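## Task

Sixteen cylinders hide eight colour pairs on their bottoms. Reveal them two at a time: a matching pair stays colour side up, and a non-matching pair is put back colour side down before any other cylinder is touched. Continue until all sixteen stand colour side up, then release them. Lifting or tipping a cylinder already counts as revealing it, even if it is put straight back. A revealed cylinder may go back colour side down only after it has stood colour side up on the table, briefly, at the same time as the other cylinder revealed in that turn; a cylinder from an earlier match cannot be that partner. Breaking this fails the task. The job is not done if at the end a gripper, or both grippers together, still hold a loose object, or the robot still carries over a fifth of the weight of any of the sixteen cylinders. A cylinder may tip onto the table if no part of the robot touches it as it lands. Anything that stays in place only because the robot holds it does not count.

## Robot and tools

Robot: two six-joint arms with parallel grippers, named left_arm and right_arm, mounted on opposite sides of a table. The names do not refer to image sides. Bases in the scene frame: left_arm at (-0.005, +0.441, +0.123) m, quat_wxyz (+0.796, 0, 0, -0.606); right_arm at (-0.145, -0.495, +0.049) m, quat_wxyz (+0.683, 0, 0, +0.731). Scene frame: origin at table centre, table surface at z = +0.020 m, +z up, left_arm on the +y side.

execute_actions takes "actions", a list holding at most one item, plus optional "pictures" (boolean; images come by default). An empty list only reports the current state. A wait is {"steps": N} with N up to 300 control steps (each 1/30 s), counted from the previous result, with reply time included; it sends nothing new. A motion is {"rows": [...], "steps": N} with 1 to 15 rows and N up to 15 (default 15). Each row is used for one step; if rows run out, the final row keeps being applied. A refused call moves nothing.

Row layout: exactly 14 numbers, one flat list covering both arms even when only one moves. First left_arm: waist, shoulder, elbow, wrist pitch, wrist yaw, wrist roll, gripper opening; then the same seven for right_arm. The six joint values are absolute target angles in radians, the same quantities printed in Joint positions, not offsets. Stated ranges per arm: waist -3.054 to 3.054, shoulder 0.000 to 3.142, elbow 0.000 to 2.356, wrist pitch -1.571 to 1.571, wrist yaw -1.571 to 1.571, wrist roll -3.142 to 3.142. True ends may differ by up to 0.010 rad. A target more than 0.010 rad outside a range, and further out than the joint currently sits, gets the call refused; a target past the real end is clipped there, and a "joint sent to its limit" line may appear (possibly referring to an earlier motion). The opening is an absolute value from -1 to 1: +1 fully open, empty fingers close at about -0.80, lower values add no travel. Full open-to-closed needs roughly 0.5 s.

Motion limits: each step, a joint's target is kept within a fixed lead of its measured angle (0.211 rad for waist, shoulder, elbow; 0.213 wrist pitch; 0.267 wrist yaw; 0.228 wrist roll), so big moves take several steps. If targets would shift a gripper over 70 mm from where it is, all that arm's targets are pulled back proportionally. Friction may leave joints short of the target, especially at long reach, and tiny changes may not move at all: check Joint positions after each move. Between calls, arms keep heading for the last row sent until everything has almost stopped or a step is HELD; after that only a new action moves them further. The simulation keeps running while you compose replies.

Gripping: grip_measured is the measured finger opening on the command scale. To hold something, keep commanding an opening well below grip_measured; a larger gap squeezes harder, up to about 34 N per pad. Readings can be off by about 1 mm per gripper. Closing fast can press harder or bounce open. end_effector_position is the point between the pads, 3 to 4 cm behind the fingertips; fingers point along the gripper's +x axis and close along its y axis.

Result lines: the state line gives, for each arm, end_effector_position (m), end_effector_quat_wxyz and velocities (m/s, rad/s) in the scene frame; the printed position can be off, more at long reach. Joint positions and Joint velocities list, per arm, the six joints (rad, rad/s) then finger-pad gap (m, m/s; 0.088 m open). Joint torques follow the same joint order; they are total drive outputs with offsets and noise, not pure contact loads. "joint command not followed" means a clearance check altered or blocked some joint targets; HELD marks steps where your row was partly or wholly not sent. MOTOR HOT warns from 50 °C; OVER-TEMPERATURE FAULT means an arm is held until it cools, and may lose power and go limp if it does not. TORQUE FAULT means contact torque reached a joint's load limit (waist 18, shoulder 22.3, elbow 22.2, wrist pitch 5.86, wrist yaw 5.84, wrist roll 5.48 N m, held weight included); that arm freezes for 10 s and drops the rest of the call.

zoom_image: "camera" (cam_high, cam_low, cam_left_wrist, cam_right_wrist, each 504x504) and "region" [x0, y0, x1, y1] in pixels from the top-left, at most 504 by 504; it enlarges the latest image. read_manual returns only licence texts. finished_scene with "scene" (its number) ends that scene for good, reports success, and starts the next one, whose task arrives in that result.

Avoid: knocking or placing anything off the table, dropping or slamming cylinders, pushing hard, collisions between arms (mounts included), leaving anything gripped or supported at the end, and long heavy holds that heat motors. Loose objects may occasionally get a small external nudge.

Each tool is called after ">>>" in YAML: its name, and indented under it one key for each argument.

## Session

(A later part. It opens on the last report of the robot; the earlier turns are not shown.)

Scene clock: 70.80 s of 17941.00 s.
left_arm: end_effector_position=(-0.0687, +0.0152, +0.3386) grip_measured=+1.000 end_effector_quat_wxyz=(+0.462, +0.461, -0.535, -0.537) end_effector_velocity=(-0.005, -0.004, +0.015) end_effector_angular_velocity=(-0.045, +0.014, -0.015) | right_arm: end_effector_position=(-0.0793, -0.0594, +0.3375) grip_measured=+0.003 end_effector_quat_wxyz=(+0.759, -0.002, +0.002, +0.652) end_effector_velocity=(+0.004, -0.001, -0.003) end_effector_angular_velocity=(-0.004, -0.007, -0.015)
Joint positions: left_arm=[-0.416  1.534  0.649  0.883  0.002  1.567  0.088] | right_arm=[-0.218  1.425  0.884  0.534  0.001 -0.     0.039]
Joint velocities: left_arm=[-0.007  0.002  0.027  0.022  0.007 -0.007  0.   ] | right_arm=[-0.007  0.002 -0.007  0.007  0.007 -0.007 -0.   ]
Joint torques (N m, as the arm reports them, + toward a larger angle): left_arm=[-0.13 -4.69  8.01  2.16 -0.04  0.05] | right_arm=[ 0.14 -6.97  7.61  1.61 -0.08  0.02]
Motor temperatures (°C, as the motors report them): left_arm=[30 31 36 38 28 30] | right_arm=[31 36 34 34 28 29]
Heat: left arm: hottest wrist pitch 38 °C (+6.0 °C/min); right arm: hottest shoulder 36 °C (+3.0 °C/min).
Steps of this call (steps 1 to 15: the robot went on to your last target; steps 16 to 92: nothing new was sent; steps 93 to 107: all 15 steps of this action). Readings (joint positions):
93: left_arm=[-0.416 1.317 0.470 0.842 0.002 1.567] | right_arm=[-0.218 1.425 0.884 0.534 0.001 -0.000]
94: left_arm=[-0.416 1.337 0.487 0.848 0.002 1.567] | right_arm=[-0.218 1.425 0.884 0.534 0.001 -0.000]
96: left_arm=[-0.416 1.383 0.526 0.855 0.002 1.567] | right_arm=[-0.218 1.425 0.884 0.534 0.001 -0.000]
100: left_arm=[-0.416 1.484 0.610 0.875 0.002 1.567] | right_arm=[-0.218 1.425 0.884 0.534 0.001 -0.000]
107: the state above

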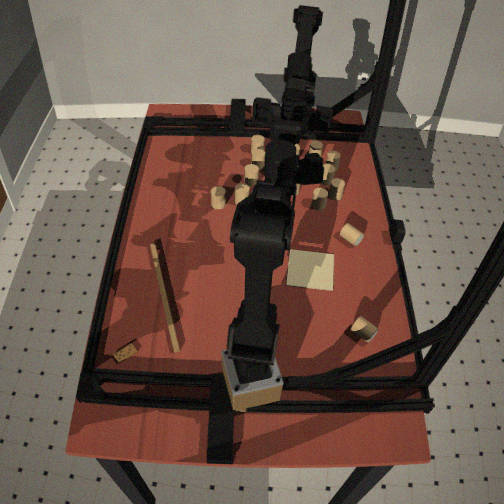

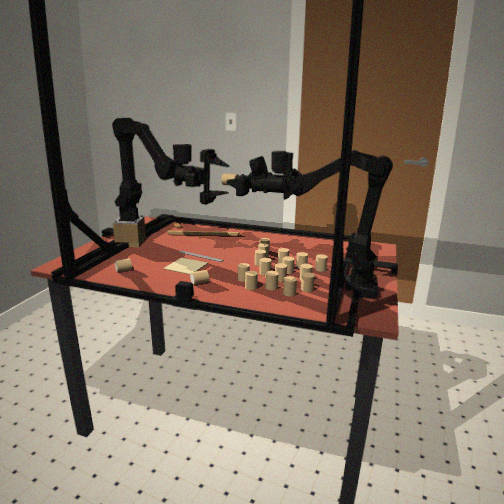

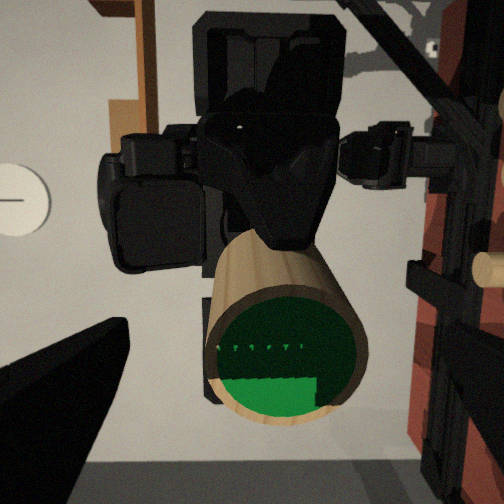

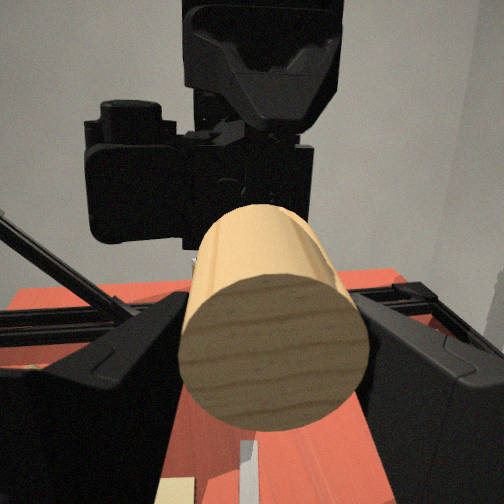

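>>> execute_actions:
  actions:
    - {"rows":[[-0.428,1.585,0.698,0.892,0,1.571,0.5, -0.216,1.422,0.885,0.537,0,0,-0.3]],"steps":12}

Scene clock: 83.83 s of 17941.00 s.
left_arm: end_effector_position=(-0.0745, +0.0049, +0.3386) grip_measured=+0.504 end_effector_quat_wxyz=(+0.460, +0.458, -0.537, -0.539) end_effector_velocity=(-0.002, -0.001, +0.003) end_effector_angular_velocity=(+0.001, +0.022, -0.000) | right_arm: end_effector_position=(-0.0795, -0.0594, +0.3373) grip_measured=+0.003 end_effector_quat_wxyz=(+0.758, -0.003, +0.003, +0.652) end_effector_velocity=(+0.004, -0.001, +0.004) end_effector_angular_velocity=(+0.011, -0.009, -0.015)
Joint positions: left_arm=[-0.426  1.578  0.689  0.89   0.002  1.568  0.064] | right_arm=[-0.218  1.425  0.884  0.534  0.001 -0.     0.039]
Joint velocities: left_arm=[-0.007 -0.002  0.007 -0.007 -0.007 -0.022 -0.003] | right_arm=[-0.007 -0.002  0.002  0.007  0.007 -0.007 -0.   ]
Joint torques (N m, as the arm reports them, + toward a larger angle): left_arm=[-0.2  -5.04  7.84  2.16 -0.03  0.02] | right_arm=[ 0.12 -6.98  7.73  1.62 -0.07  0.03]
Motor temperatures (°C, as the motors report them): left_arm=[30 32 37 38 28 30] | right_arm=[31 36 34 36 28 29]
Heat: left arm: hottest wrist pitch 38 °C (+4.1 °C/min); right arm: hottest shoulder 36 °C (+2.0 °C/min).
Steps of this call (steps 1 to 15: the robot went on to your last target; steps 16 to 379: nothing new was sent; steps 380 to 391: all 12 steps of this action). Readings (joint positions):
380: left_arm=[-0.417 1.542 0.658 0.885 0.002 1.568] | right_arm=[-0.218 1.425 0.884 0.534 0.001 -0.000]
381: left_arm=[-0.419 1.553 0.668 0.888 0.002 1.568] | right_arm=[-0.218 1.425 0.884 0.534 0.001 -0.000]
383: left_arm=[-0.424 1.570 0.683 0.889 0.002 1.568] | right_arm=[-0.218 1.425 0.884 0.534 0.001 -0.000]
387: left_arm=[-0.426 1.578 0.688 0.889 0.002 1.568] | right_arm=[-0.218 1.425 0.884 0.534 0.001 -0.000]
391: the state above

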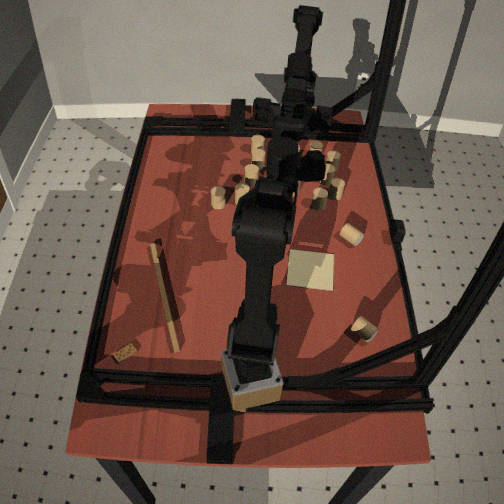

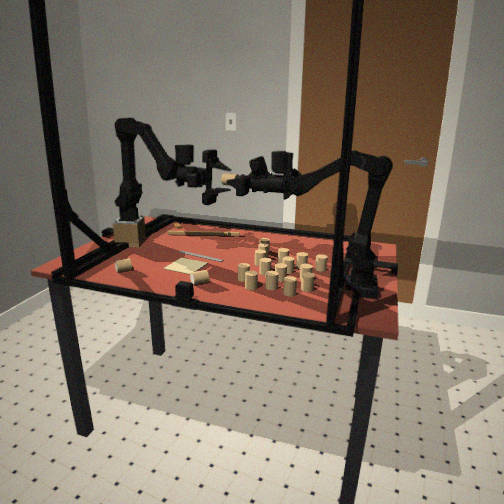

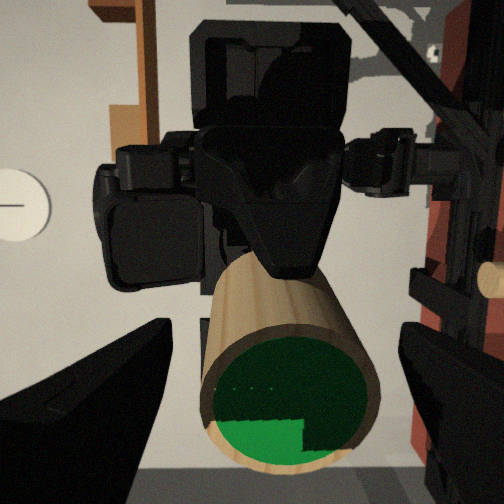

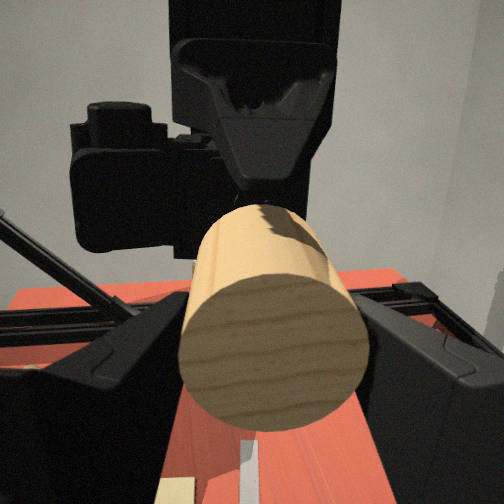

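Good. Close left, then open right.

>>> execute_actions:
  actions:
    - {"rows":[[-0.428,1.585,0.698,0.892,0,1.571,0.2, -0.216,1.422,0.885,0.537,0,0,-0.3],[-0.428,1.585,0.698,0.892,0,1.571,0.2, -0.216,1.422,0.885,0.537,0,0,-0.3],[-0.428,1.585,0.698,0.892,0,1.571,0.1, -0.216,1.422,0.885,0.537,0,0,-0.3],[-0.428,1.585,0.698,0.892,0,1.571,0.0, -0.216,1.422,0.885,0.537,0,0,-0.3],[-0.428,1.585,0.698,0.892,0,1.571,-0.1, -0.216,1.422,0.885,0.537,0,0,-0.3],[-0.428,1.585,0.698,0.892,0,1.571,-0.3, -0.216,1.422,0.885,0.537,0,0,-0.3],[-0.428,1.585,0.698,0.892,0,1.571,-0.3, -0.216,1.422,0.885,0.537,0,0,-0.3],[-0.428,1.585,0.698,0.892,0,1.571,-0.3, -0.216,1.422,0.885,0.537,0,0,-0.3],[-0.428,1.585,0.698,0.892,0,1.571,-0.3, -0.216,1.422,0.885,0.537,0,0,-0.3],[-0.428,1.585,0.698,0.892,0,1.571,-0.3, -0.216,1.422,0.885,0.537,0,0,0.45]],"steps":15}

Scene clock: 88.30 s of 17941.00 s.
left_arm: end_effector_position=(-0.0745, +0.0044, +0.3381) grip_measured=+0.030 end_effector_quat_wxyz=(+0.459, +0.458, -0.537, -0.539) end_effector_velocity=(+0.000, +0.000, -0.000) end_effector_angular_velocity=(-0.001, +0.008, +0.005) | right_arm: end_effector_position=(-0.0797, -0.0593, +0.3377) grip_measured=+0.383 end_effector_quat_wxyz=(+0.758, -0.002, +0.002, +0.652) end_effector_velocity=(-0.002, -0.001, -0.004) end_effector_angular_velocity=(-0.013, -0.005, +0.020)
Joint positions: left_arm=[-0.426  1.581  0.69   0.891  0.002  1.568  0.04 ] | right_arm=[-0.218  1.425  0.884  0.536  0.001 -0.     0.058]
Joint velocities: left_arm=[-0.002  0.002 -0.002  0.007 -0.007 -0.007 -0.   ] | right_arm=[-0.002 -0.002 -0.007 -0.007 -0.022 -0.007  0.153]
Joint torques (N m, as the arm reports them, + toward a larger angle): left_arm=[-0.19 -5.3   7.81  2.1  -0.04  0.02] | right_arm=[ 0.13 -7.02  7.73  1.5  -0.05  0.05]
Motor temperatures (°C, as the motors report them): left_arm=[30 33 37 39 28 30] | right_arm=[31 36 35 37 28 29]
Heat: left arm: hottest wrist pitch 39 °C (+5.0 °C/min); right arm: hottest wrist pitch 37 °C (+3.0 °C/min).
Steps of this call (steps 1 to 15: the robot went on to your last target; steps 16 to 119: nothing new was sent; steps 120 to 134: all 15 steps of this action). Readings (joint positions):
120: left_arm=[-0.426 1.579 0.690 0.890 0.002 1.568] | right_arm=[-0.218 1.425 0.884 0.534 0.001 -0.000]
121: left_arm=[-0.426 1.579 0.690 0.890 0.002 1.568] | right_arm=[-0.218 1.425 0.884 0.534 0.001 -0.000]
123: left_arm=[-0.426 1.579 0.690 0.890 0.002 1.568] | right_arm=[-0.218 1.425 0.884 0.534 0.001 -0.000]
127: left_arm=[-0.426 1.579 0.690 0.891 0.002 1.568] | right_arm=[-0.218 1.425 0.884 0.534 0.001 -0.000]
134: the state above

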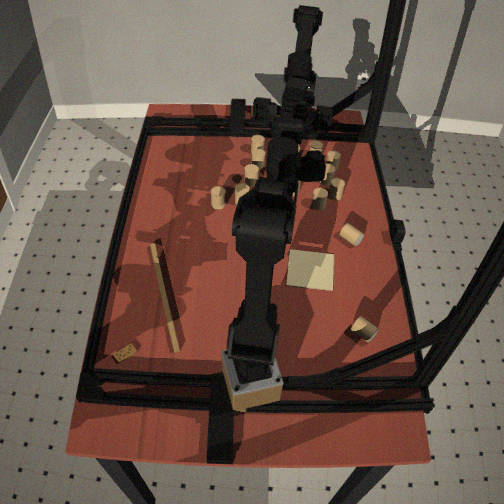

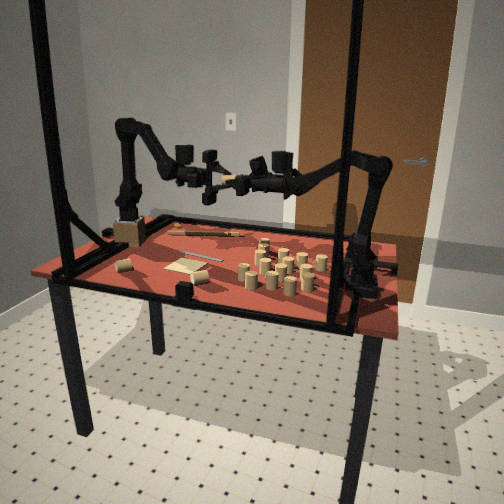

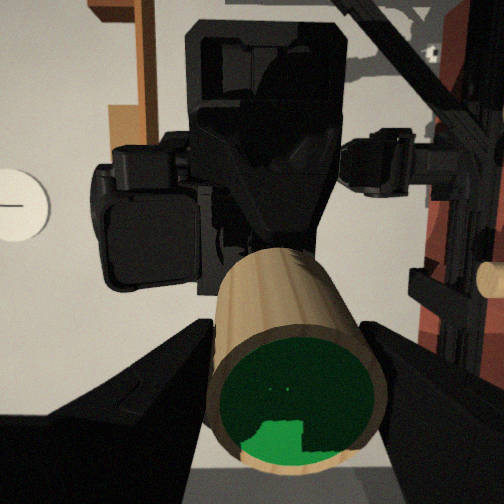

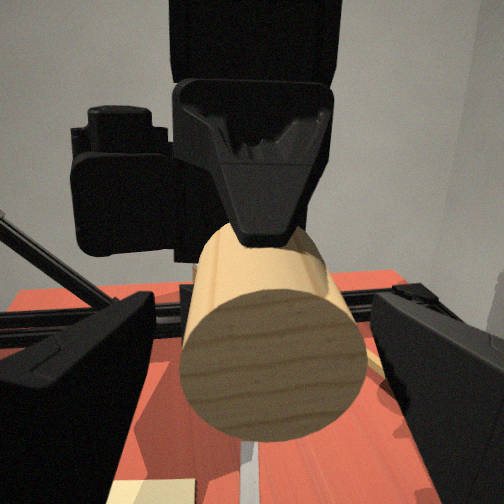

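>>> execute_actions:
  actions:
    - {"rows":[[-0.428,1.47,0.6,0.872,0,1.571,-0.3, -0.216,1.422,0.885,0.537,0,0,0.45],[-0.428,1.47,0.6,0.872,0,1.571,-0.3, -0.216,1.422,0.885,0.537,0,0,0.45],[-0.428,1.31,0.47,0.84,0,1.571,-0.3, -0.216,1.422,0.885,0.537,0,0,0.45],[-0.428,1.31,0.47,0.84,0,1.571,-0.3, -0.216,1.422,0.885,0.537,0,0,0.45],[-0.428,1.31,0.47,0.84,0,1.571,-0.3, -0.216,1.422,0.885,0.537,0,0,0.45],[-0.428,1.31,0.47,0.84,0,1.571,-0.3, -0.216,1.422,0.885,0.537,0,0,0.45],[0.17,1.31,0.6,-0.86,0,1.571,-0.3, 0.04,1.42,1.0,-1.15,0,0,0.45]],"steps":15}
  pictures: false

>>> execute_actions:
  actions:
    - {"rows":[[0.17,1.31,0.6,-0.86,0,1.571,-0.3, 0.04,1.42,1.0,-1.15,0,0,0.45]],"steps":12}
  pictures: false

>>> execute_actions:
  actions:
    - {"rows":[[0.17,2.135,1.568,-1.004,0,1.571,-0.3, 0.04,2.029,1.665,-1.207,0,0,0.45]],"steps":15}
  pictures: false

>>> execute_actions:
  actions:
    - {"steps":12}

Scene clock: 105.57 s of 17941.00 s.
left_arm: end_effector_position=(+0.1116, +0.0804, +0.2811) grip_measured=+0.019 end_effector_quat_wxyz=(+0.481, +0.641, -0.296, -0.520) end_effector_velocity=(+0.562, +0.360, -0.408) end_effector_angular_velocity=(+1.950, +0.630, +1.729) | right_arm: end_effector_position=(-0.1941, -0.0708, +0.2746) grip_measured=+0.450 end_effector_quat_wxyz=(+0.649, -0.160, +0.143, +0.730) end_effector_velocity=(+0.030, -0.185, -0.405) end_effector_angular_velocity=(-2.027, -0.263, -0.054)
Joint positions: left_arm=[0.046 1.319 0.592 0.335 0.005 1.569 0.04 ] | right_arm=[ 0.044  1.424  0.994 -0.002 -0.006 -0.     0.061]
Joint velocities: left_arm=[ 1.692 -0.002  0.022 -2.073 -0.037 -0.007 -0.   ] | right_arm=[ 0.002 -0.002 -0.002 -2.044  0.066 -0.007 -0.   ]
Joint torques (N m, as the arm reports them, + toward a larger angle): left_arm=[-0.09 -5.18  8.02  1.85 -0.07  0.01] | right_arm=[-0.54 -7.2   8.17  1.29  0.11  0.01]
Motor temperatures (°C, as the motors report them): left_arm=[30 34 38 39 28 30] | right_arm=[31 36 35 38 28 29]
Heat: left arm: hottest wrist pitch 39 °C (+4.0 °C/min); right arm: hottest wrist pitch 38 °C (+4.0 °C/min).
Steps of this call (steps 1 to 15: the robot went on to your last target; steps 16 to 503: nothing new was sent; steps 504 to 518: all 15 steps of this action). Readings (joint positions):
504: left_arm=[-0.426 1.566 0.678 0.886 0.002 1.568] | right_arm=[-0.218 1.425 0.884 0.536 0.001 -0.000]
505: left_arm=[-0.426 1.542 0.654 0.878 0.002 1.568] | right_arm=[-0.218 1.425 0.884 0.536 0.001 -0.000]
507: left_arm=[-0.426 1.439 0.564 0.856 0.002 1.568] | right_arm=[-0.218 1.425 0.884 0.536 0.001 -0.000]
511: left_arm=[-0.359 1.330 0.531 0.739 0.021 1.569] | right_arm=[-0.165 1.425 0.919 0.439 0.017 -0.000]
518: the state above

Scene clock: 105.97 s of 17941.00 s.
left_arm: end_effector_position=(+0.1039, +0.2078, +0.1616) grip_measured=+0.019 end_effector_quat_wxyz=(+0.280, +0.708, +0.023, -0.648) end_effector_velocity=(-0.171, +0.369, -0.160) end_effector_angular_velocity=(+1.814, +0.841, +0.007) | right_arm: end_effector_position=(-0.1788, -0.1939, +0.1608) grip_measured=+0.450 end_effector_quat_wxyz=(+0.546, -0.427, +0.384, +0.610) end_effector_velocity=(+0.045, -0.410, -0.150) end_effector_angular_velocity=(-1.994, -0.209, -0.007)
Joint positions: left_arm=[ 0.167  1.319  0.593 -0.469 -0.005  1.569  0.04 ] | right_arm=[ 0.041  1.424  0.994 -0.794 -0.002 -0.     0.061]
Joint velocities: left_arm=[-0.002 -0.002 -0.002 -2.    -0.007 -0.007 -0.   ] | right_arm=[-0.002 -0.002 -0.007 -2.    -0.007  0.007 -0.   ]
Joint torques (N m, as the arm reports them, + toward a larger angle): left_arm=[ 0.07 -4.46  7.37  1.02  0.25  0.01] | right_arm=[-0.13 -6.25  7.49  0.53  0.04  0.02]
Motor temperatures (°C, as the motors report them): left_arm=[30 34 38 39 28 30] | right_arm=[31 36 35 38 28 29]
Heat: left arm: hottest wrist pitch 39 °C (+4.1 °C/min); right arm: hottest wrist pitch 38 °C (+4.1 °C/min).
Steps of this call (steps 1 to 12: all 12 steps of this action). Readings (joint positions):
1: left_arm=[0.096 1.319 0.592 0.268 -0.002 1.569] | right_arm=[0.043 1.424 0.994 -0.070 -0.004 -0.000]
2: left_arm=[0.132 1.319 0.593 0.200 -0.007 1.569] | right_arm=[0.042 1.424 0.994 -0.138 -0.003 -0.000]
4: left_arm=[0.162 1.319 0.593 0.066 -0.006 1.569] | right_arm=[0.041 1.424 0.994 -0.267 -0.002 -0.000]
8: left_arm=[0.166 1.319 0.593 -0.202 -0.005 1.569] | right_arm=[0.041 1.424 0.994 -0.532 -0.002 -0.000]
12: the state above

Scene clock: 106.47 s of 17941.00 s.
left_arm: end_effector_position=(+0.1541, +0.1011, +0.1324) grip_measured=+0.019 end_effector_quat_wxyz=(+0.128, +0.686, +0.180, -0.694) end_effector_velocity=(+0.145, -0.299, +0.136) end_effector_angular_velocity=(-0.776, -0.388, +0.008) | right_arm: end_effector_position=(-0.1875, -0.1146, +0.1394) grip_measured=+0.450 end_effector_quat_wxyz=(+0.470, -0.527, +0.474, +0.526) end_effector_velocity=(-0.005, +0.042, +0.042) end_effector_angular_velocity=(+0.160, +0.040, -0.000)
Joint positions: left_arm=[ 0.168  2.13   1.479 -0.995 -0.005  1.569  0.04 ] | right_arm=[ 0.041  2.017  1.645 -1.204 -0.002 -0.     0.061]
Joint velocities: left_arm=[ 0.002  0.276  1.092  0.051 -0.022 -0.007 -0.   ] | right_arm=[-0.007  0.002  0.173 -0.007 -0.022 -0.007 -0.   ]
Joint torques (N m, as the arm reports them, + toward a larger angle): left_arm=[  0.21 -10.03   6.57  -0.28   0.25   0.05] | right_arm=[-0.11 -8.67  7.03 -0.07  0.04  0.01]
Motor temperatures (°C, as the motors report them): left_arm=[30 34 38 39 28 30] | right_arm=[31 36 35 38 28 29]
Heat: left arm: hottest wrist pitch 39 °C (+4.0 °C/min); right arm: hottest wrist pitch 38 °C (+4.0 °C/min).
Steps of this call (steps 1 to 15: all 15 steps of this action). Readings (joint positions):
1: left_arm=[0.167 1.355 0.628 -0.564 -0.005 1.569] | right_arm=[0.041 1.457 1.027 -0.889 -0.002 -0.000]
2: left_arm=[0.167 1.417 0.683 -0.630 -0.005 1.569] | right_arm=[0.041 1.510 1.084 -0.952 -0.002 -0.000]
4: left_arm=[0.167 1.554 0.813 -0.745 -0.005 1.569] | right_arm=[0.041 1.640 1.218 -1.065 -0.002 -0.000]
8: left_arm=[0.168 1.804 1.070 -0.952 -0.005 1.569] | right_arm=[0.041 1.883 1.472 -1.178 -0.002 -0.000]
15: the state above

Scene clock: 106.87 s of 17941.00 s.
left_arm: end_effector_position=(+0.1639, +0.0801, +0.1505) grip_measured=+0.019 end_effector_quat_wxyz=(+0.153, +0.692, +0.156, -0.689) end_effector_velocity=(-0.002, +0.005, +0.000) end_effector_angular_velocity=(+0.023, +0.002, +0.034) | right_arm: end_effector_position=(-0.1878, -0.1123, +0.1422) grip_measured=+0.450 end_effector_quat_wxyz=(+0.472, -0.525, +0.472, +0.528) end_effector_velocity=(+0.000, -0.002, -0.002) end_effector_angular_velocity=(-0.013, +0.006, +0.020)
Joint positions: left_arm=[ 0.168  2.131  1.562 -1.005 -0.005  1.569  0.04 ] | right_arm=[ 0.041  2.017  1.656 -1.206 -0.002 -0.     0.061]
Joint velocities: left_arm=[-0.002 -0.002 -0.002 -0.022 -0.007 -0.037 -0.   ] | right_arm=[-0.002  0.002 -0.002 -0.007 -0.007 -0.022 -0.   ]
Joint torques (N m, as the arm reports them, + toward a larger angle): left_arm=[ 0.23 -8.28  6.81  0.42  0.25  0.04] | right_arm=[-0.16 -8.51  7.26  0.    0.05  0.02]
Motor temperatures (°C, as the motors report them): left_arm=[30 35 38 39 28 30] | right_arm=[31 36 35 38 28 29]
Heat: left arm: hottest wrist pitch 39 °C (+3.0 °C/min); right arm: hottest wrist pitch 38 °C (+4.1 °C/min).
Steps of this call (steps 1 to 12: the robot went on to your last target). Readings (joint positions):
1: left_arm=[0.168 2.134 1.508 -0.994 -0.005 1.569] | right_arm=[0.041 2.017 1.650 -1.204 -0.002 -0.000]
2: left_arm=[0.168 2.134 1.530 -0.996 -0.005 1.569] | right_arm=[0.041 2.017 1.654 -1.204 -0.002 -0.000]
4: left_arm=[0.168 2.131 1.555 -0.997 -0.005 1.569] | right_arm=[0.041 2.017 1.656 -1.205 -0.002 -0.000]
8: left_arm=[0.168 2.131 1.562 -1.004 -0.005 1.569] | right_arm=[0.041 2.017 1.656 -1.206 -0.002 -0.000]
12: the state above

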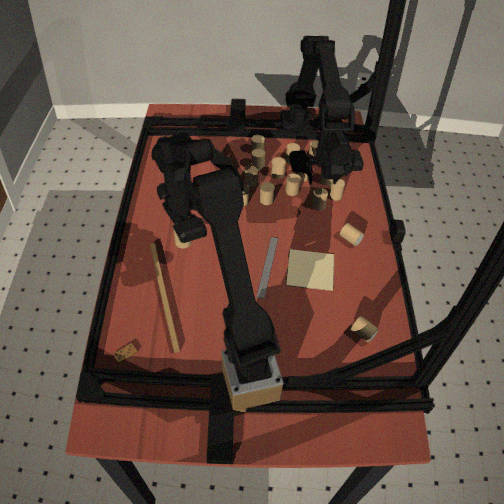

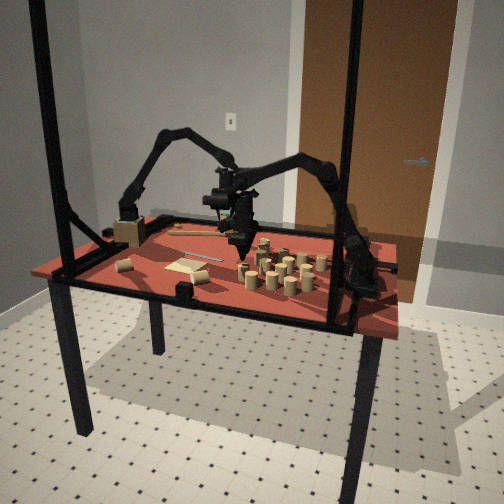

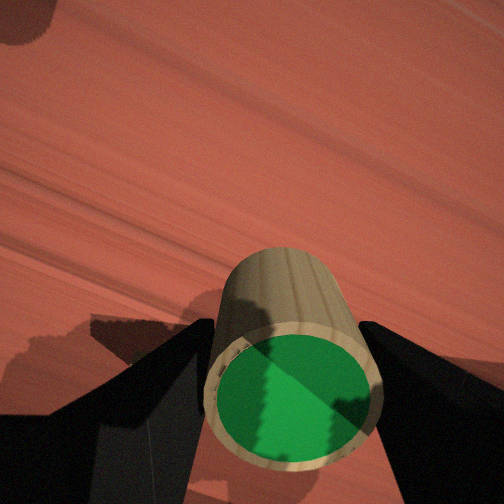

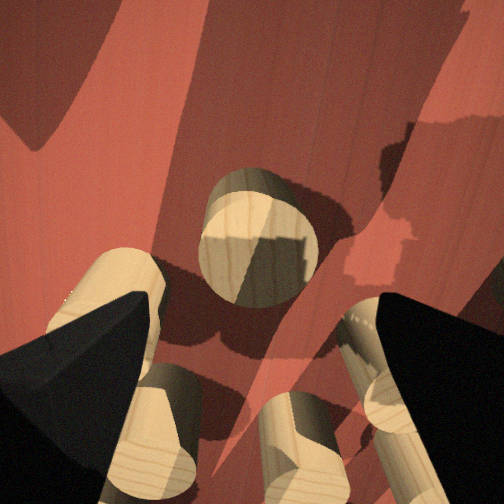

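>>> execute_actions:
  actions:
    - {"rows":[[0.17,2.165,1.53,-0.94,0,1.571,-0.3, 0.036,2.04,1.6,-1.135,0,0,0.45],[0.17,2.165,1.53,-0.94,0,1.571,-0.3, 0.036,2.04,1.6,-1.135,0,0,0.45],[0.17,2.165,1.53,-0.94,0,1.571,-0.3, 0.036,2.04,1.6,-1.135,0,0,0.45],[0.17,2.2,1.495,-0.87,0,1.571,-0.3, 0.036,2.06,1.545,-1.065,0,0,0.45],[0.17,2.2,1.495,-0.87,0,1.571,-0.3, 0.036,2.06,1.545,-1.065,0,0,0.45],[0.17,2.2,1.495,-0.87,0,1.571,-0.3, 0.036,2.06,1.545,-1.065,0,0,0.45],[0.17,2.235,1.46,-0.804,0,1.571,-0.3, 0.036,2.082,1.492,-0.994,0,0,0.45]],"steps":15}

Scene clock: 111.27 s of 17941.00 s.
left_arm: end_effector_position=(+0.1641, +0.0798, +0.0887) grip_measured=+0.018 end_effector_quat_wxyz=(+0.152, +0.691, +0.157, -0.689) end_effector_velocity=(+0.002, -0.009, -0.001) end_effector_angular_velocity=(-0.045, -0.013, +0.005) | right_arm: end_effector_position=(-0.1866, -0.1139, +0.0805) grip_measured=+0.450 end_effector_quat_wxyz=(+0.470, -0.528, +0.476, +0.524) end_effector_velocity=(+0.002, +0.014, -0.002) end_effector_angular_velocity=(+0.062, -0.001, +0.015)
Joint positions: left_arm=[ 0.168  2.234  1.462 -0.805 -0.005  1.569  0.04 ] | right_arm=[ 0.038  2.078  1.495 -0.999 -0.002 -0.     0.061]
Joint velocities: left_arm=[-0.002 -0.002 -0.007  0.051  0.007 -0.007 -0.001] | right_arm=[-0.007  0.002 -0.002  0.066  0.007 -0.022 -0.   ]
Joint torques (N m, as the arm reports them, + toward a larger angle): left_arm=[ 0.19 -8.65  5.2   0.27  0.25  0.05] | right_arm=[-0.14 -9.55  5.68  0.15  0.05  0.02]
Motor temperatures (°C, as the motors report them): left_arm=[30 36 37 38 28 30] | right_arm=[31 36 35 37 28 29]
Heat: left arm: hottest wrist pitch 38 °C (+2.0 °C/min); right arm: hottest wrist pitch 37 °C (+3.0 °C/min).
Steps of this call (steps 1 to 30: the robot went on to your last target; steps 31 to 117: nothing new was sent; steps 118 to 132: all 15 steps of this action). Readings (joint positions):
118: left_arm=[0.168 2.134 1.557 -0.993 -0.005 1.569] | right_arm=[0.041 2.017 1.649 -1.193 -0.002 -0.000]
119: left_arm=[0.168 2.136 1.552 -0.972 -0.005 1.569] | right_arm=[0.041 2.018 1.639 -1.171 -0.002 -0.000]
121: left_arm=[0.168 2.151 1.539 -0.939 -0.005 1.569] | right_arm=[0.040 2.022 1.614 -1.135 -0.002 -0.000]
125: left_arm=[0.168 2.197 1.492 -0.850 -0.005 1.569] | right_arm=[0.038 2.046 1.541 -1.042 -0.002 -0.000]
132: the state above

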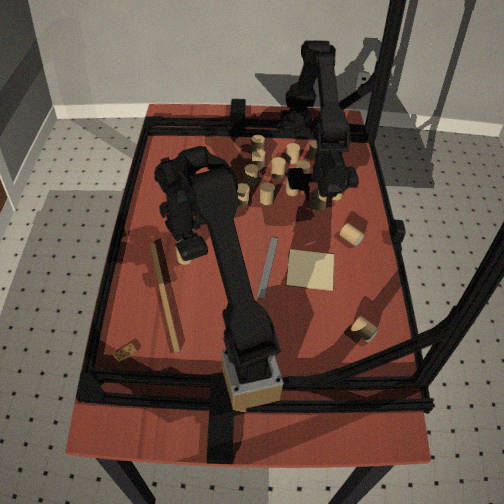

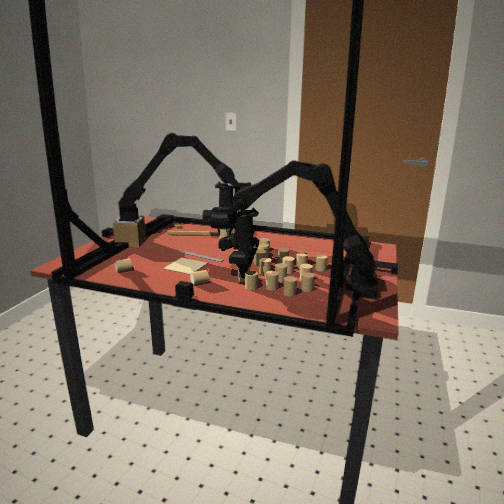

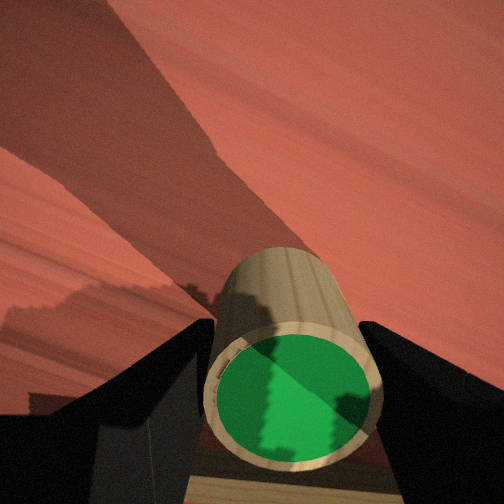

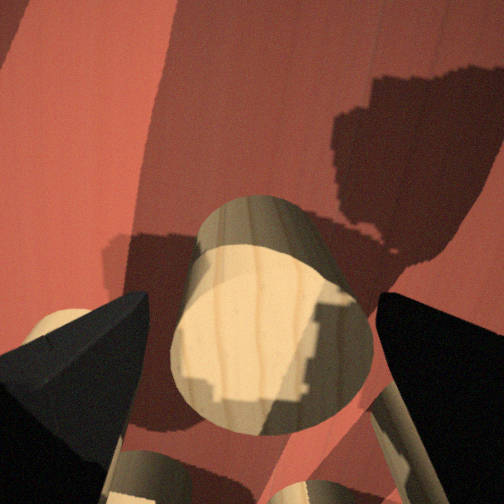

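>>> execute_actions:
  actions:
    - {"rows":[[0.17,2.247,1.45,-0.785,0,1.571,-0.3, 0.036,2.082,1.52,-0.994,0,0,0.45],[0.17,2.247,1.45,-0.785,0,1.571,-0.3, 0.036,2.082,1.52,-0.994,0,0,0.45],[0.17,2.247,1.45,-0.785,0,1.571,-0.3, 0.036,2.082,1.52,-0.994,0,0,0.45],[0.17,2.247,1.45,-0.785,0,1.571,-0.3, 0.036,2.082,1.52,-0.994,0,0,0.45],[0.17,2.247,1.45,-0.785,0,1.571,-0.3, 0.036,2.082,1.52,-0.994,0,0,0.45],[0.17,2.247,1.45,-0.785,0,1.571,-0.3, 0.036,2.082,1.52,-0.994,0,0,0.45],[0.17,2.247,1.45,-0.785,0,1.571,-0.3, 0.036,2.082,1.52,-0.994,0,0,0.2],[0.17,2.247,1.45,-0.785,0,1.571,-0.3, 0.036,2.082,1.52,-0.994,0,0,0.1],[0.17,2.247,1.45,-0.785,0,1.571,-0.3, 0.036,2.082,1.52,-0.994,0,0,0.0],[0.17,2.247,1.45,-0.785,0,1.571,-0.3, 0.036,2.082,1.52,-0.994,0,0,-0.3]],"steps":15}

Scene clock: 117.37 s of 17941.00 s.
left_arm: end_effector_position=(+0.1649, +0.0783, +0.0878) grip_measured=+0.019 end_effector_quat_wxyz=(+0.155, +0.692, +0.153, -0.688) end_effector_velocity=(+0.002, -0.004, +0.000) end_effector_angular_velocity=(-0.017, -0.016, +0.005) | right_arm: end_effector_position=(-0.1869, -0.1083, +0.0839) grip_measured=+0.003 end_effector_quat_wxyz=(+0.474, -0.523, +0.471, +0.528) end_effector_velocity=(+0.002, -0.000, +0.003) end_effector_angular_velocity=(+0.002, +0.007, +0.000)
Joint positions: left_arm=[ 0.168  2.234  1.458 -0.791 -0.005  1.569  0.04 ] | right_arm=[ 0.038  2.078  1.511 -0.995 -0.002 -0.     0.039]
Joint velocities: left_arm=[-0.002 -0.002 -0.002  0.022 -0.007 -0.007 -0.   ] | right_arm=[-0.007 -0.007  0.002 -0.007 -0.007 -0.007 -0.   ]
Joint torques (N m, as the arm reports them, + toward a larger angle): left_arm=[ 0.15 -7.45  4.44  0.83  0.25  0.04] | right_arm=[-0.26 -9.67  6.92  0.17  0.01  0.  ]
Motor temperatures (°C, as the motors report them): left_arm=[30 38 37 37 28 30] | right_arm=[31 37 35 37 28 29]
Heat: left arm: hottest shoulder 38 °C (+1.0 °C/min); right arm: hottest shoulder 37 °C (+3.0 °C/min).
Steps of this call (steps 1 to 15: the robot went on to your last target; steps 16 to 168: nothing new was sent; steps 169 to 183: all 15 steps of this action). Readings (joint positions):
169: left_arm=[0.168 2.234 1.462 -0.803 -0.005 1.569] | right_arm=[0.038 2.078 1.497 -0.995 -0.002 -0.000]
170: left_arm=[0.168 2.234 1.460 -0.800 -0.005 1.569] | right_arm=[0.038 2.078 1.499 -0.995 -0.002 -0.000]
172: left_arm=[0.168 2.234 1.459 -0.794 -0.005 1.569] | right_arm=[0.038 2.078 1.505 -0.995 -0.002 -0.000]
176: left_arm=[0.168 2.234 1.458 -0.792 -0.005 1.569] | right_arm=[0.038 2.078 1.511 -0.995 -0.002 -0.000]
183: the state above

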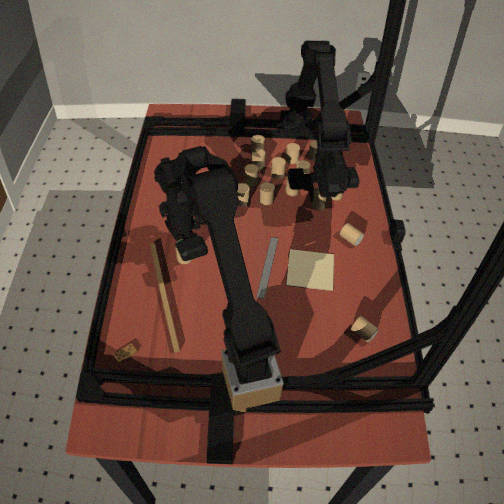

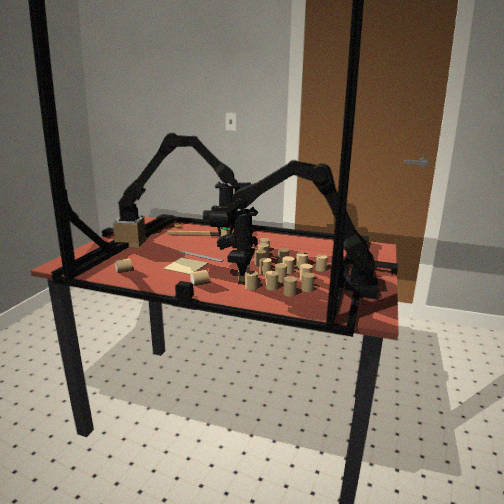

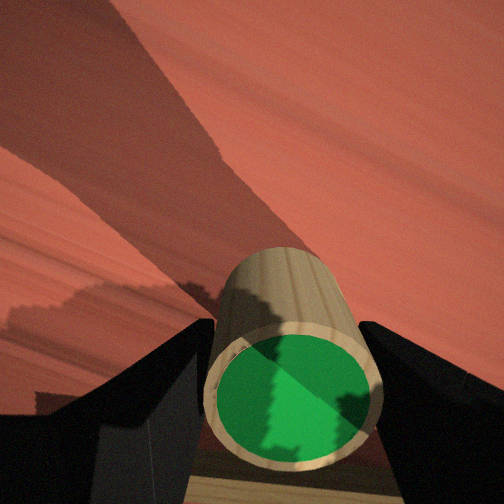

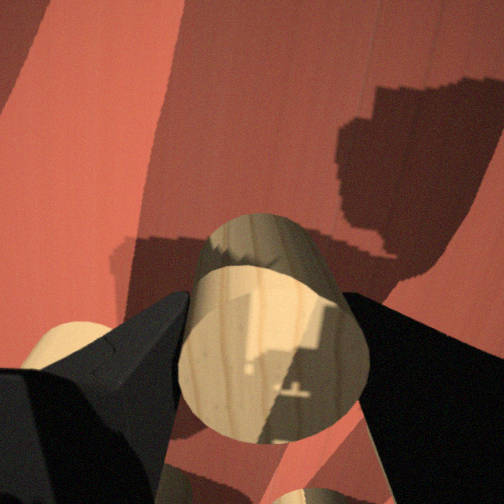

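>>> execute_actions:
  actions:
    - {"rows":[[0.17,2.234,1.46,-0.795,0,1.571,0.5, 0.036,2.06,1.58,-1.08,0,0,-0.3],[0.17,2.234,1.46,-0.795,0,1.571,0.5, 0.036,2.06,1.58,-1.08,0,0,-0.3],[0.17,2.234,1.46,-0.795,0,1.571,0.5, 0.036,2.06,1.58,-1.08,0,0,-0.3],[0.17,2.234,1.46,-0.795,0,1.571,0.5, 0.036,2.01,1.69,-1.25,0,0,-0.3],[0.17,2.234,1.46,-0.795,0,1.571,0.5, 0.036,2.01,1.69,-1.25,0,0,-0.3],[0.17,2.234,1.46,-0.795,0,1.571,0.5, 0.036,2.01,1.69,-1.25,0,0,-0.3],[0.17,2.18,1.515,-0.9,0,1.571,0.5, 0.036,2.01,1.69,-1.25,0,0,-0.3],[0.17,2.18,1.515,-0.9,0,1.571,0.5, 0.036,2.01,1.69,-1.25,0,0,-0.3],[0.17,2.18,1.515,-0.9,0,1.571,0.5, 0.036,2.01,1.69,-1.25,0,0,-0.3],[0.17,2.13,1.57,-1.0,0,1.571,0.5, 0.036,2.01,1.69,-1.25,0,0,-0.3]],"steps":15}

>>> execute_actions:
  actions:
    - {"rows":[[-0.428,1.31,0.47,0.84,0,1.571,0.6, -0.216,1.422,0.885,0.537,0,0,-0.3]],"steps":15}
  pictures: false

>>> execute_actions:
  actions:
    - {"steps":22}

Scene clock: 126.53 s of 17941.00 s.
left_arm: end_effector_position=(+0.1662, +0.0754, +0.1496) grip_measured=+0.498 end_effector_quat_wxyz=(+0.160, +0.693, +0.149, -0.687) end_effector_velocity=(+0.012, -0.025, +0.134) end_effector_angular_velocity=(-0.194, -0.099, +0.005) | right_arm: end_effector_position=(-0.1863, -0.1136, +0.1523) grip_measured=+0.003 end_effector_quat_wxyz=(+0.472, -0.525, +0.473, +0.526) end_effector_velocity=(+0.002, -0.004, +0.007) end_effector_angular_velocity=(-0.002, -0.008, +0.005)
Joint positions: left_arm=[ 0.168  2.135  1.564 -0.982 -0.005  1.569  0.063] | right_arm=[ 0.038  2.011  1.688 -1.248 -0.002 -0.     0.039]
Joint velocities: left_arm=[-0.002 -0.242  0.173 -0.198 -0.007 -0.007  0.001] | right_arm=[-0.002 -0.017  0.002 -0.022  0.007 -0.007 -0.   ]
Joint torques (N m, as the arm reports them, + toward a larger angle): left_arm=[ 0.13 -7.38  5.21  0.08  0.24  0.02] | right_arm=[ -0.19 -10.1    6.57   0.01   0.01   0.01]
Motor temperatures (°C, as the motors report them): left_arm=[30 39 36 36 28 30] | right_arm=[31 38 35 36 28 29]
Heat: left arm: hottest shoulder 39 °C (+2.0 °C/min); right arm: hottest shoulder 38 °C (+2.0 °C/min).
Steps of this call (steps 1 to 15: the robot went on to your last target; steps 16 to 260: nothing new was sent; steps 261 to 275: all 15 steps of this action). Readings (joint positions):
261: left_arm=[0.168 2.234 1.457 -0.790 -0.005 1.569] | right_arm=[0.038 2.079 1.522 -1.013 -0.002 -0.000]
262: left_arm=[0.168 2.234 1.457 -0.790 -0.005 1.569] | right_arm=[0.038 2.079 1.535 -1.039 -0.002 -0.000]
264: left_arm=[0.168 2.235 1.457 -0.791 -0.005 1.569] | right_arm=[0.038 2.073 1.574 -1.100 -0.002 -0.000]
268: left_arm=[0.168 2.226 1.478 -0.849 -0.005 1.570] | right_arm=[0.038 2.034 1.664 -1.217 -0.002 -0.000]
275: the state above

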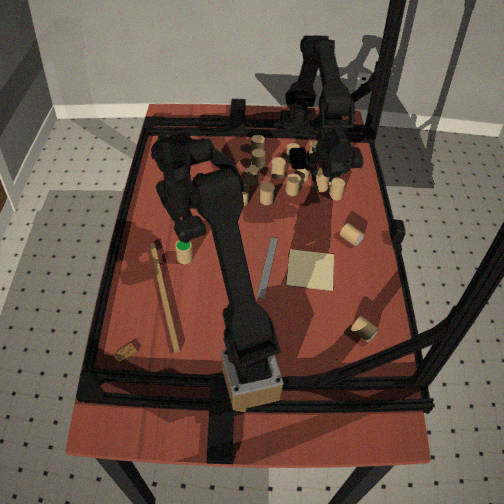

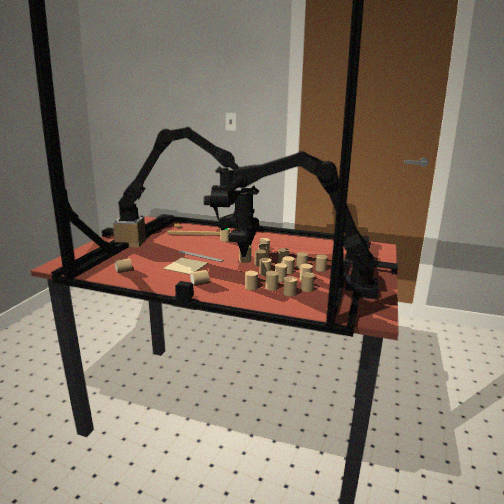

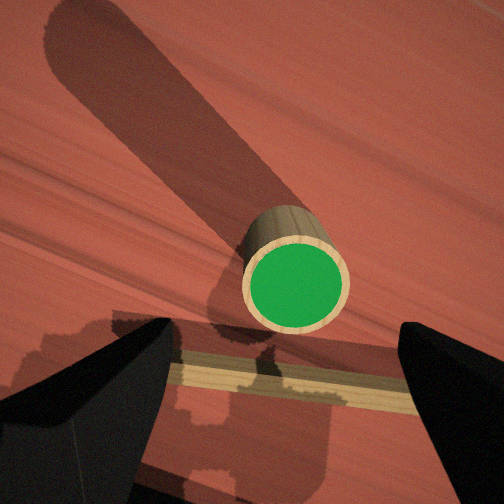

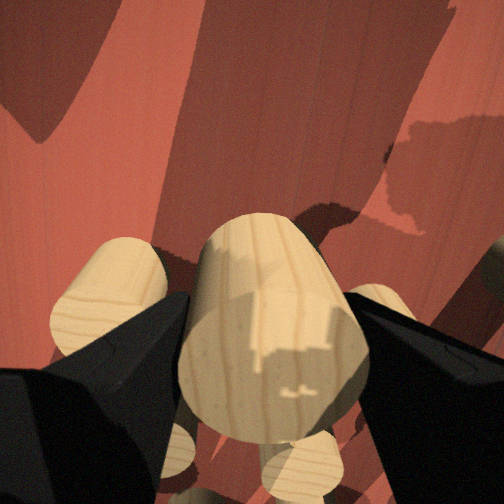

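Scene clock: 127.03 s of 17941.00 s.
left_arm: end_effector_position=(-0.0656, +0.0766, +0.2512) grip_measured=+0.600 end_effector_quat_wxyz=(+0.236, +0.618, -0.341, -0.668) end_effector_velocity=(+0.020, +0.140, +0.109) end_effector_angular_velocity=(-1.626, +0.267, +0.014) | right_arm: end_effector_position=(-0.0902, -0.1263, +0.1836) grip_measured=+0.003 end_effector_quat_wxyz=(+0.693, -0.264, +0.305, +0.597) end_effector_velocity=(+0.021, +0.132, -0.027) end_effector_angular_velocity=(+1.022, -0.152, +0.003)
Joint positions: left_arm=[-0.432  1.381  0.776 -0.123  0.004  1.569  0.068] | right_arm=[-0.216  1.431  0.913 -0.313  0.001 -0.     0.039]
Joint velocities: left_arm=[-0.017 -1.331 -1.726  2.044 -0.022 -0.022  0.   ] | right_arm=[-0.007  0.071 -0.676  1.78  -0.007 -0.007 -0.   ]
Joint torques (N m, as the arm reports them, + toward a larger angle): left_arm=[ 0.81 -2.17  4.6   1.46 -0.03  0.02] | right_arm=[-0.02 -7.72  9.19  1.96 -0.08  0.02]
Motor temperatures (°C, as the motors report them): left_arm=[30 39 36 36 28 30] | right_arm=[32 38 35 36 28 29]
Heat: left arm: hottest shoulder 39 °C (+2.0 °C/min); right arm: hottest shoulder 38 °C (+2.0 °C/min).
Steps of this call (steps 1 to 15: all 15 steps of this action). Readings (joint positions):
1: left_arm=[0.159 2.101 1.533 -0.932 -0.010 1.569] | right_arm=[0.029 1.987 1.657 -1.200 -0.011 -0.000]
2: left_arm=[0.129 2.061 1.482 -0.878 -0.012 1.569] | right_arm=[-0.003 1.948 1.602 -1.138 -0.017 -0.000]
4: left_arm=[0.036 1.972 1.381 -0.784 -0.011 1.569] | right_arm=[-0.102 1.851 1.488 -1.026 -0.008 0.000]
8: left_arm=[-0.181 1.779 1.188 -0.569 -0.007 1.569] | right_arm=[-0.233 1.612 1.239 -0.762 0.009 -0.000]
15: the state above

Scene clock: 127.77 s of 17941.00 s.
left_arm: end_effector_position=(-0.0660, +0.0670, +0.3382) grip_measured=+0.600 end_effector_quat_wxyz=(+0.457, +0.459, -0.537, -0.541) end_effector_velocity=(+0.000, +0.001, +0.001) end_effector_angular_velocity=(-0.006, +0.008, +0.005) | right_arm: end_effector_position=(-0.0802, -0.0590, +0.3365) grip_measured=+0.003 end_effector_quat_wxyz=(+0.758, -0.003, +0.003, +0.652) end_effector_velocity=(-0.002, -0.001, +0.000) end_effector_angular_velocity=(-0.003, -0.007, +0.020)
Joint positions: left_arm=[-0.428  1.311  0.47   0.836  0.004  1.569  0.068] | right_arm=[-0.216  1.427  0.884  0.533  0.001 -0.     0.039]
Joint velocities: left_arm=[-0.002 -0.002 -0.002  0.007 -0.007 -0.007 -0.   ] | right_arm=[-0.002 -0.007 -0.002 -0.007 -0.022 -0.007 -0.   ]
Joint torques (N m, as the arm reports them, + toward a larger angle): left_arm=[ 0.02 -4.17  6.98  2.1  -0.1  -0.01] | right_arm=[-0.03 -7.16  7.62  1.64 -0.07  0.03]
Motor temperatures (°C, as the motors report them): left_arm=[30 39 36 36 28 30] | right_arm=[32 38 35 36 28 29]
Heat: left arm: hottest shoulder 39 °C (+2.0 °C/min); right arm: hottest shoulder 38 °C (+2.0 °C/min).
Steps of this call (steps 1 to 22: the robot went on to your last target). Readings (joint positions):
1: left_arm=[-0.431 1.346 0.720 -0.052 0.004 1.569] | right_arm=[-0.216 1.433 0.895 -0.251 0.001 -0.000]
2: left_arm=[-0.429 1.326 0.663 0.019 0.004 1.569] | right_arm=[-0.216 1.433 0.885 -0.187 0.001 -0.000]
4: left_arm=[-0.428 1.315 0.559 0.141 0.004 1.569] | right_arm=[-0.216 1.433 0.882 -0.052 0.001 -0.000]
8: left_arm=[-0.428 1.323 0.470 0.384 0.004 1.569] | right_arm=[-0.216 1.433 0.882 0.208 0.001 -0.000]
22: the state above

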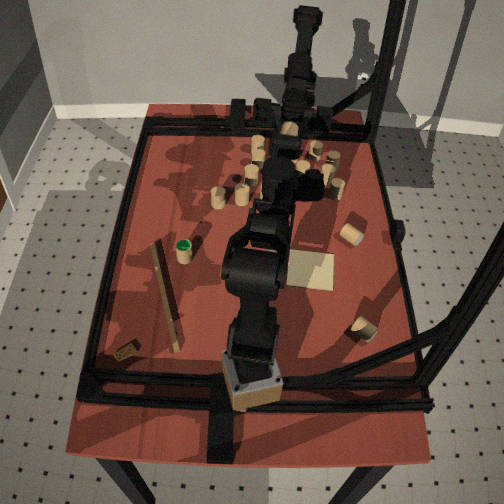

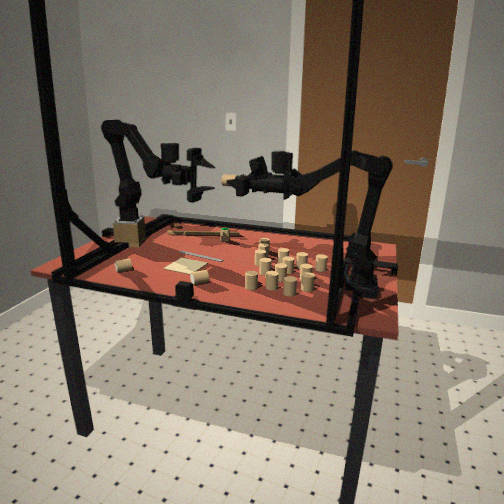

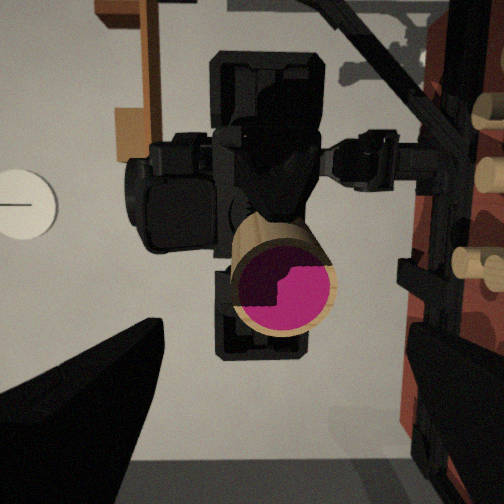

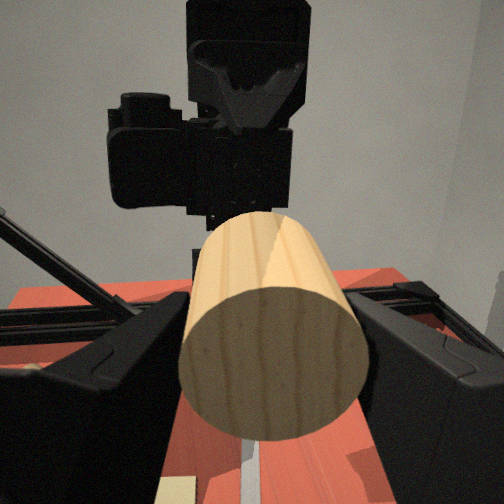

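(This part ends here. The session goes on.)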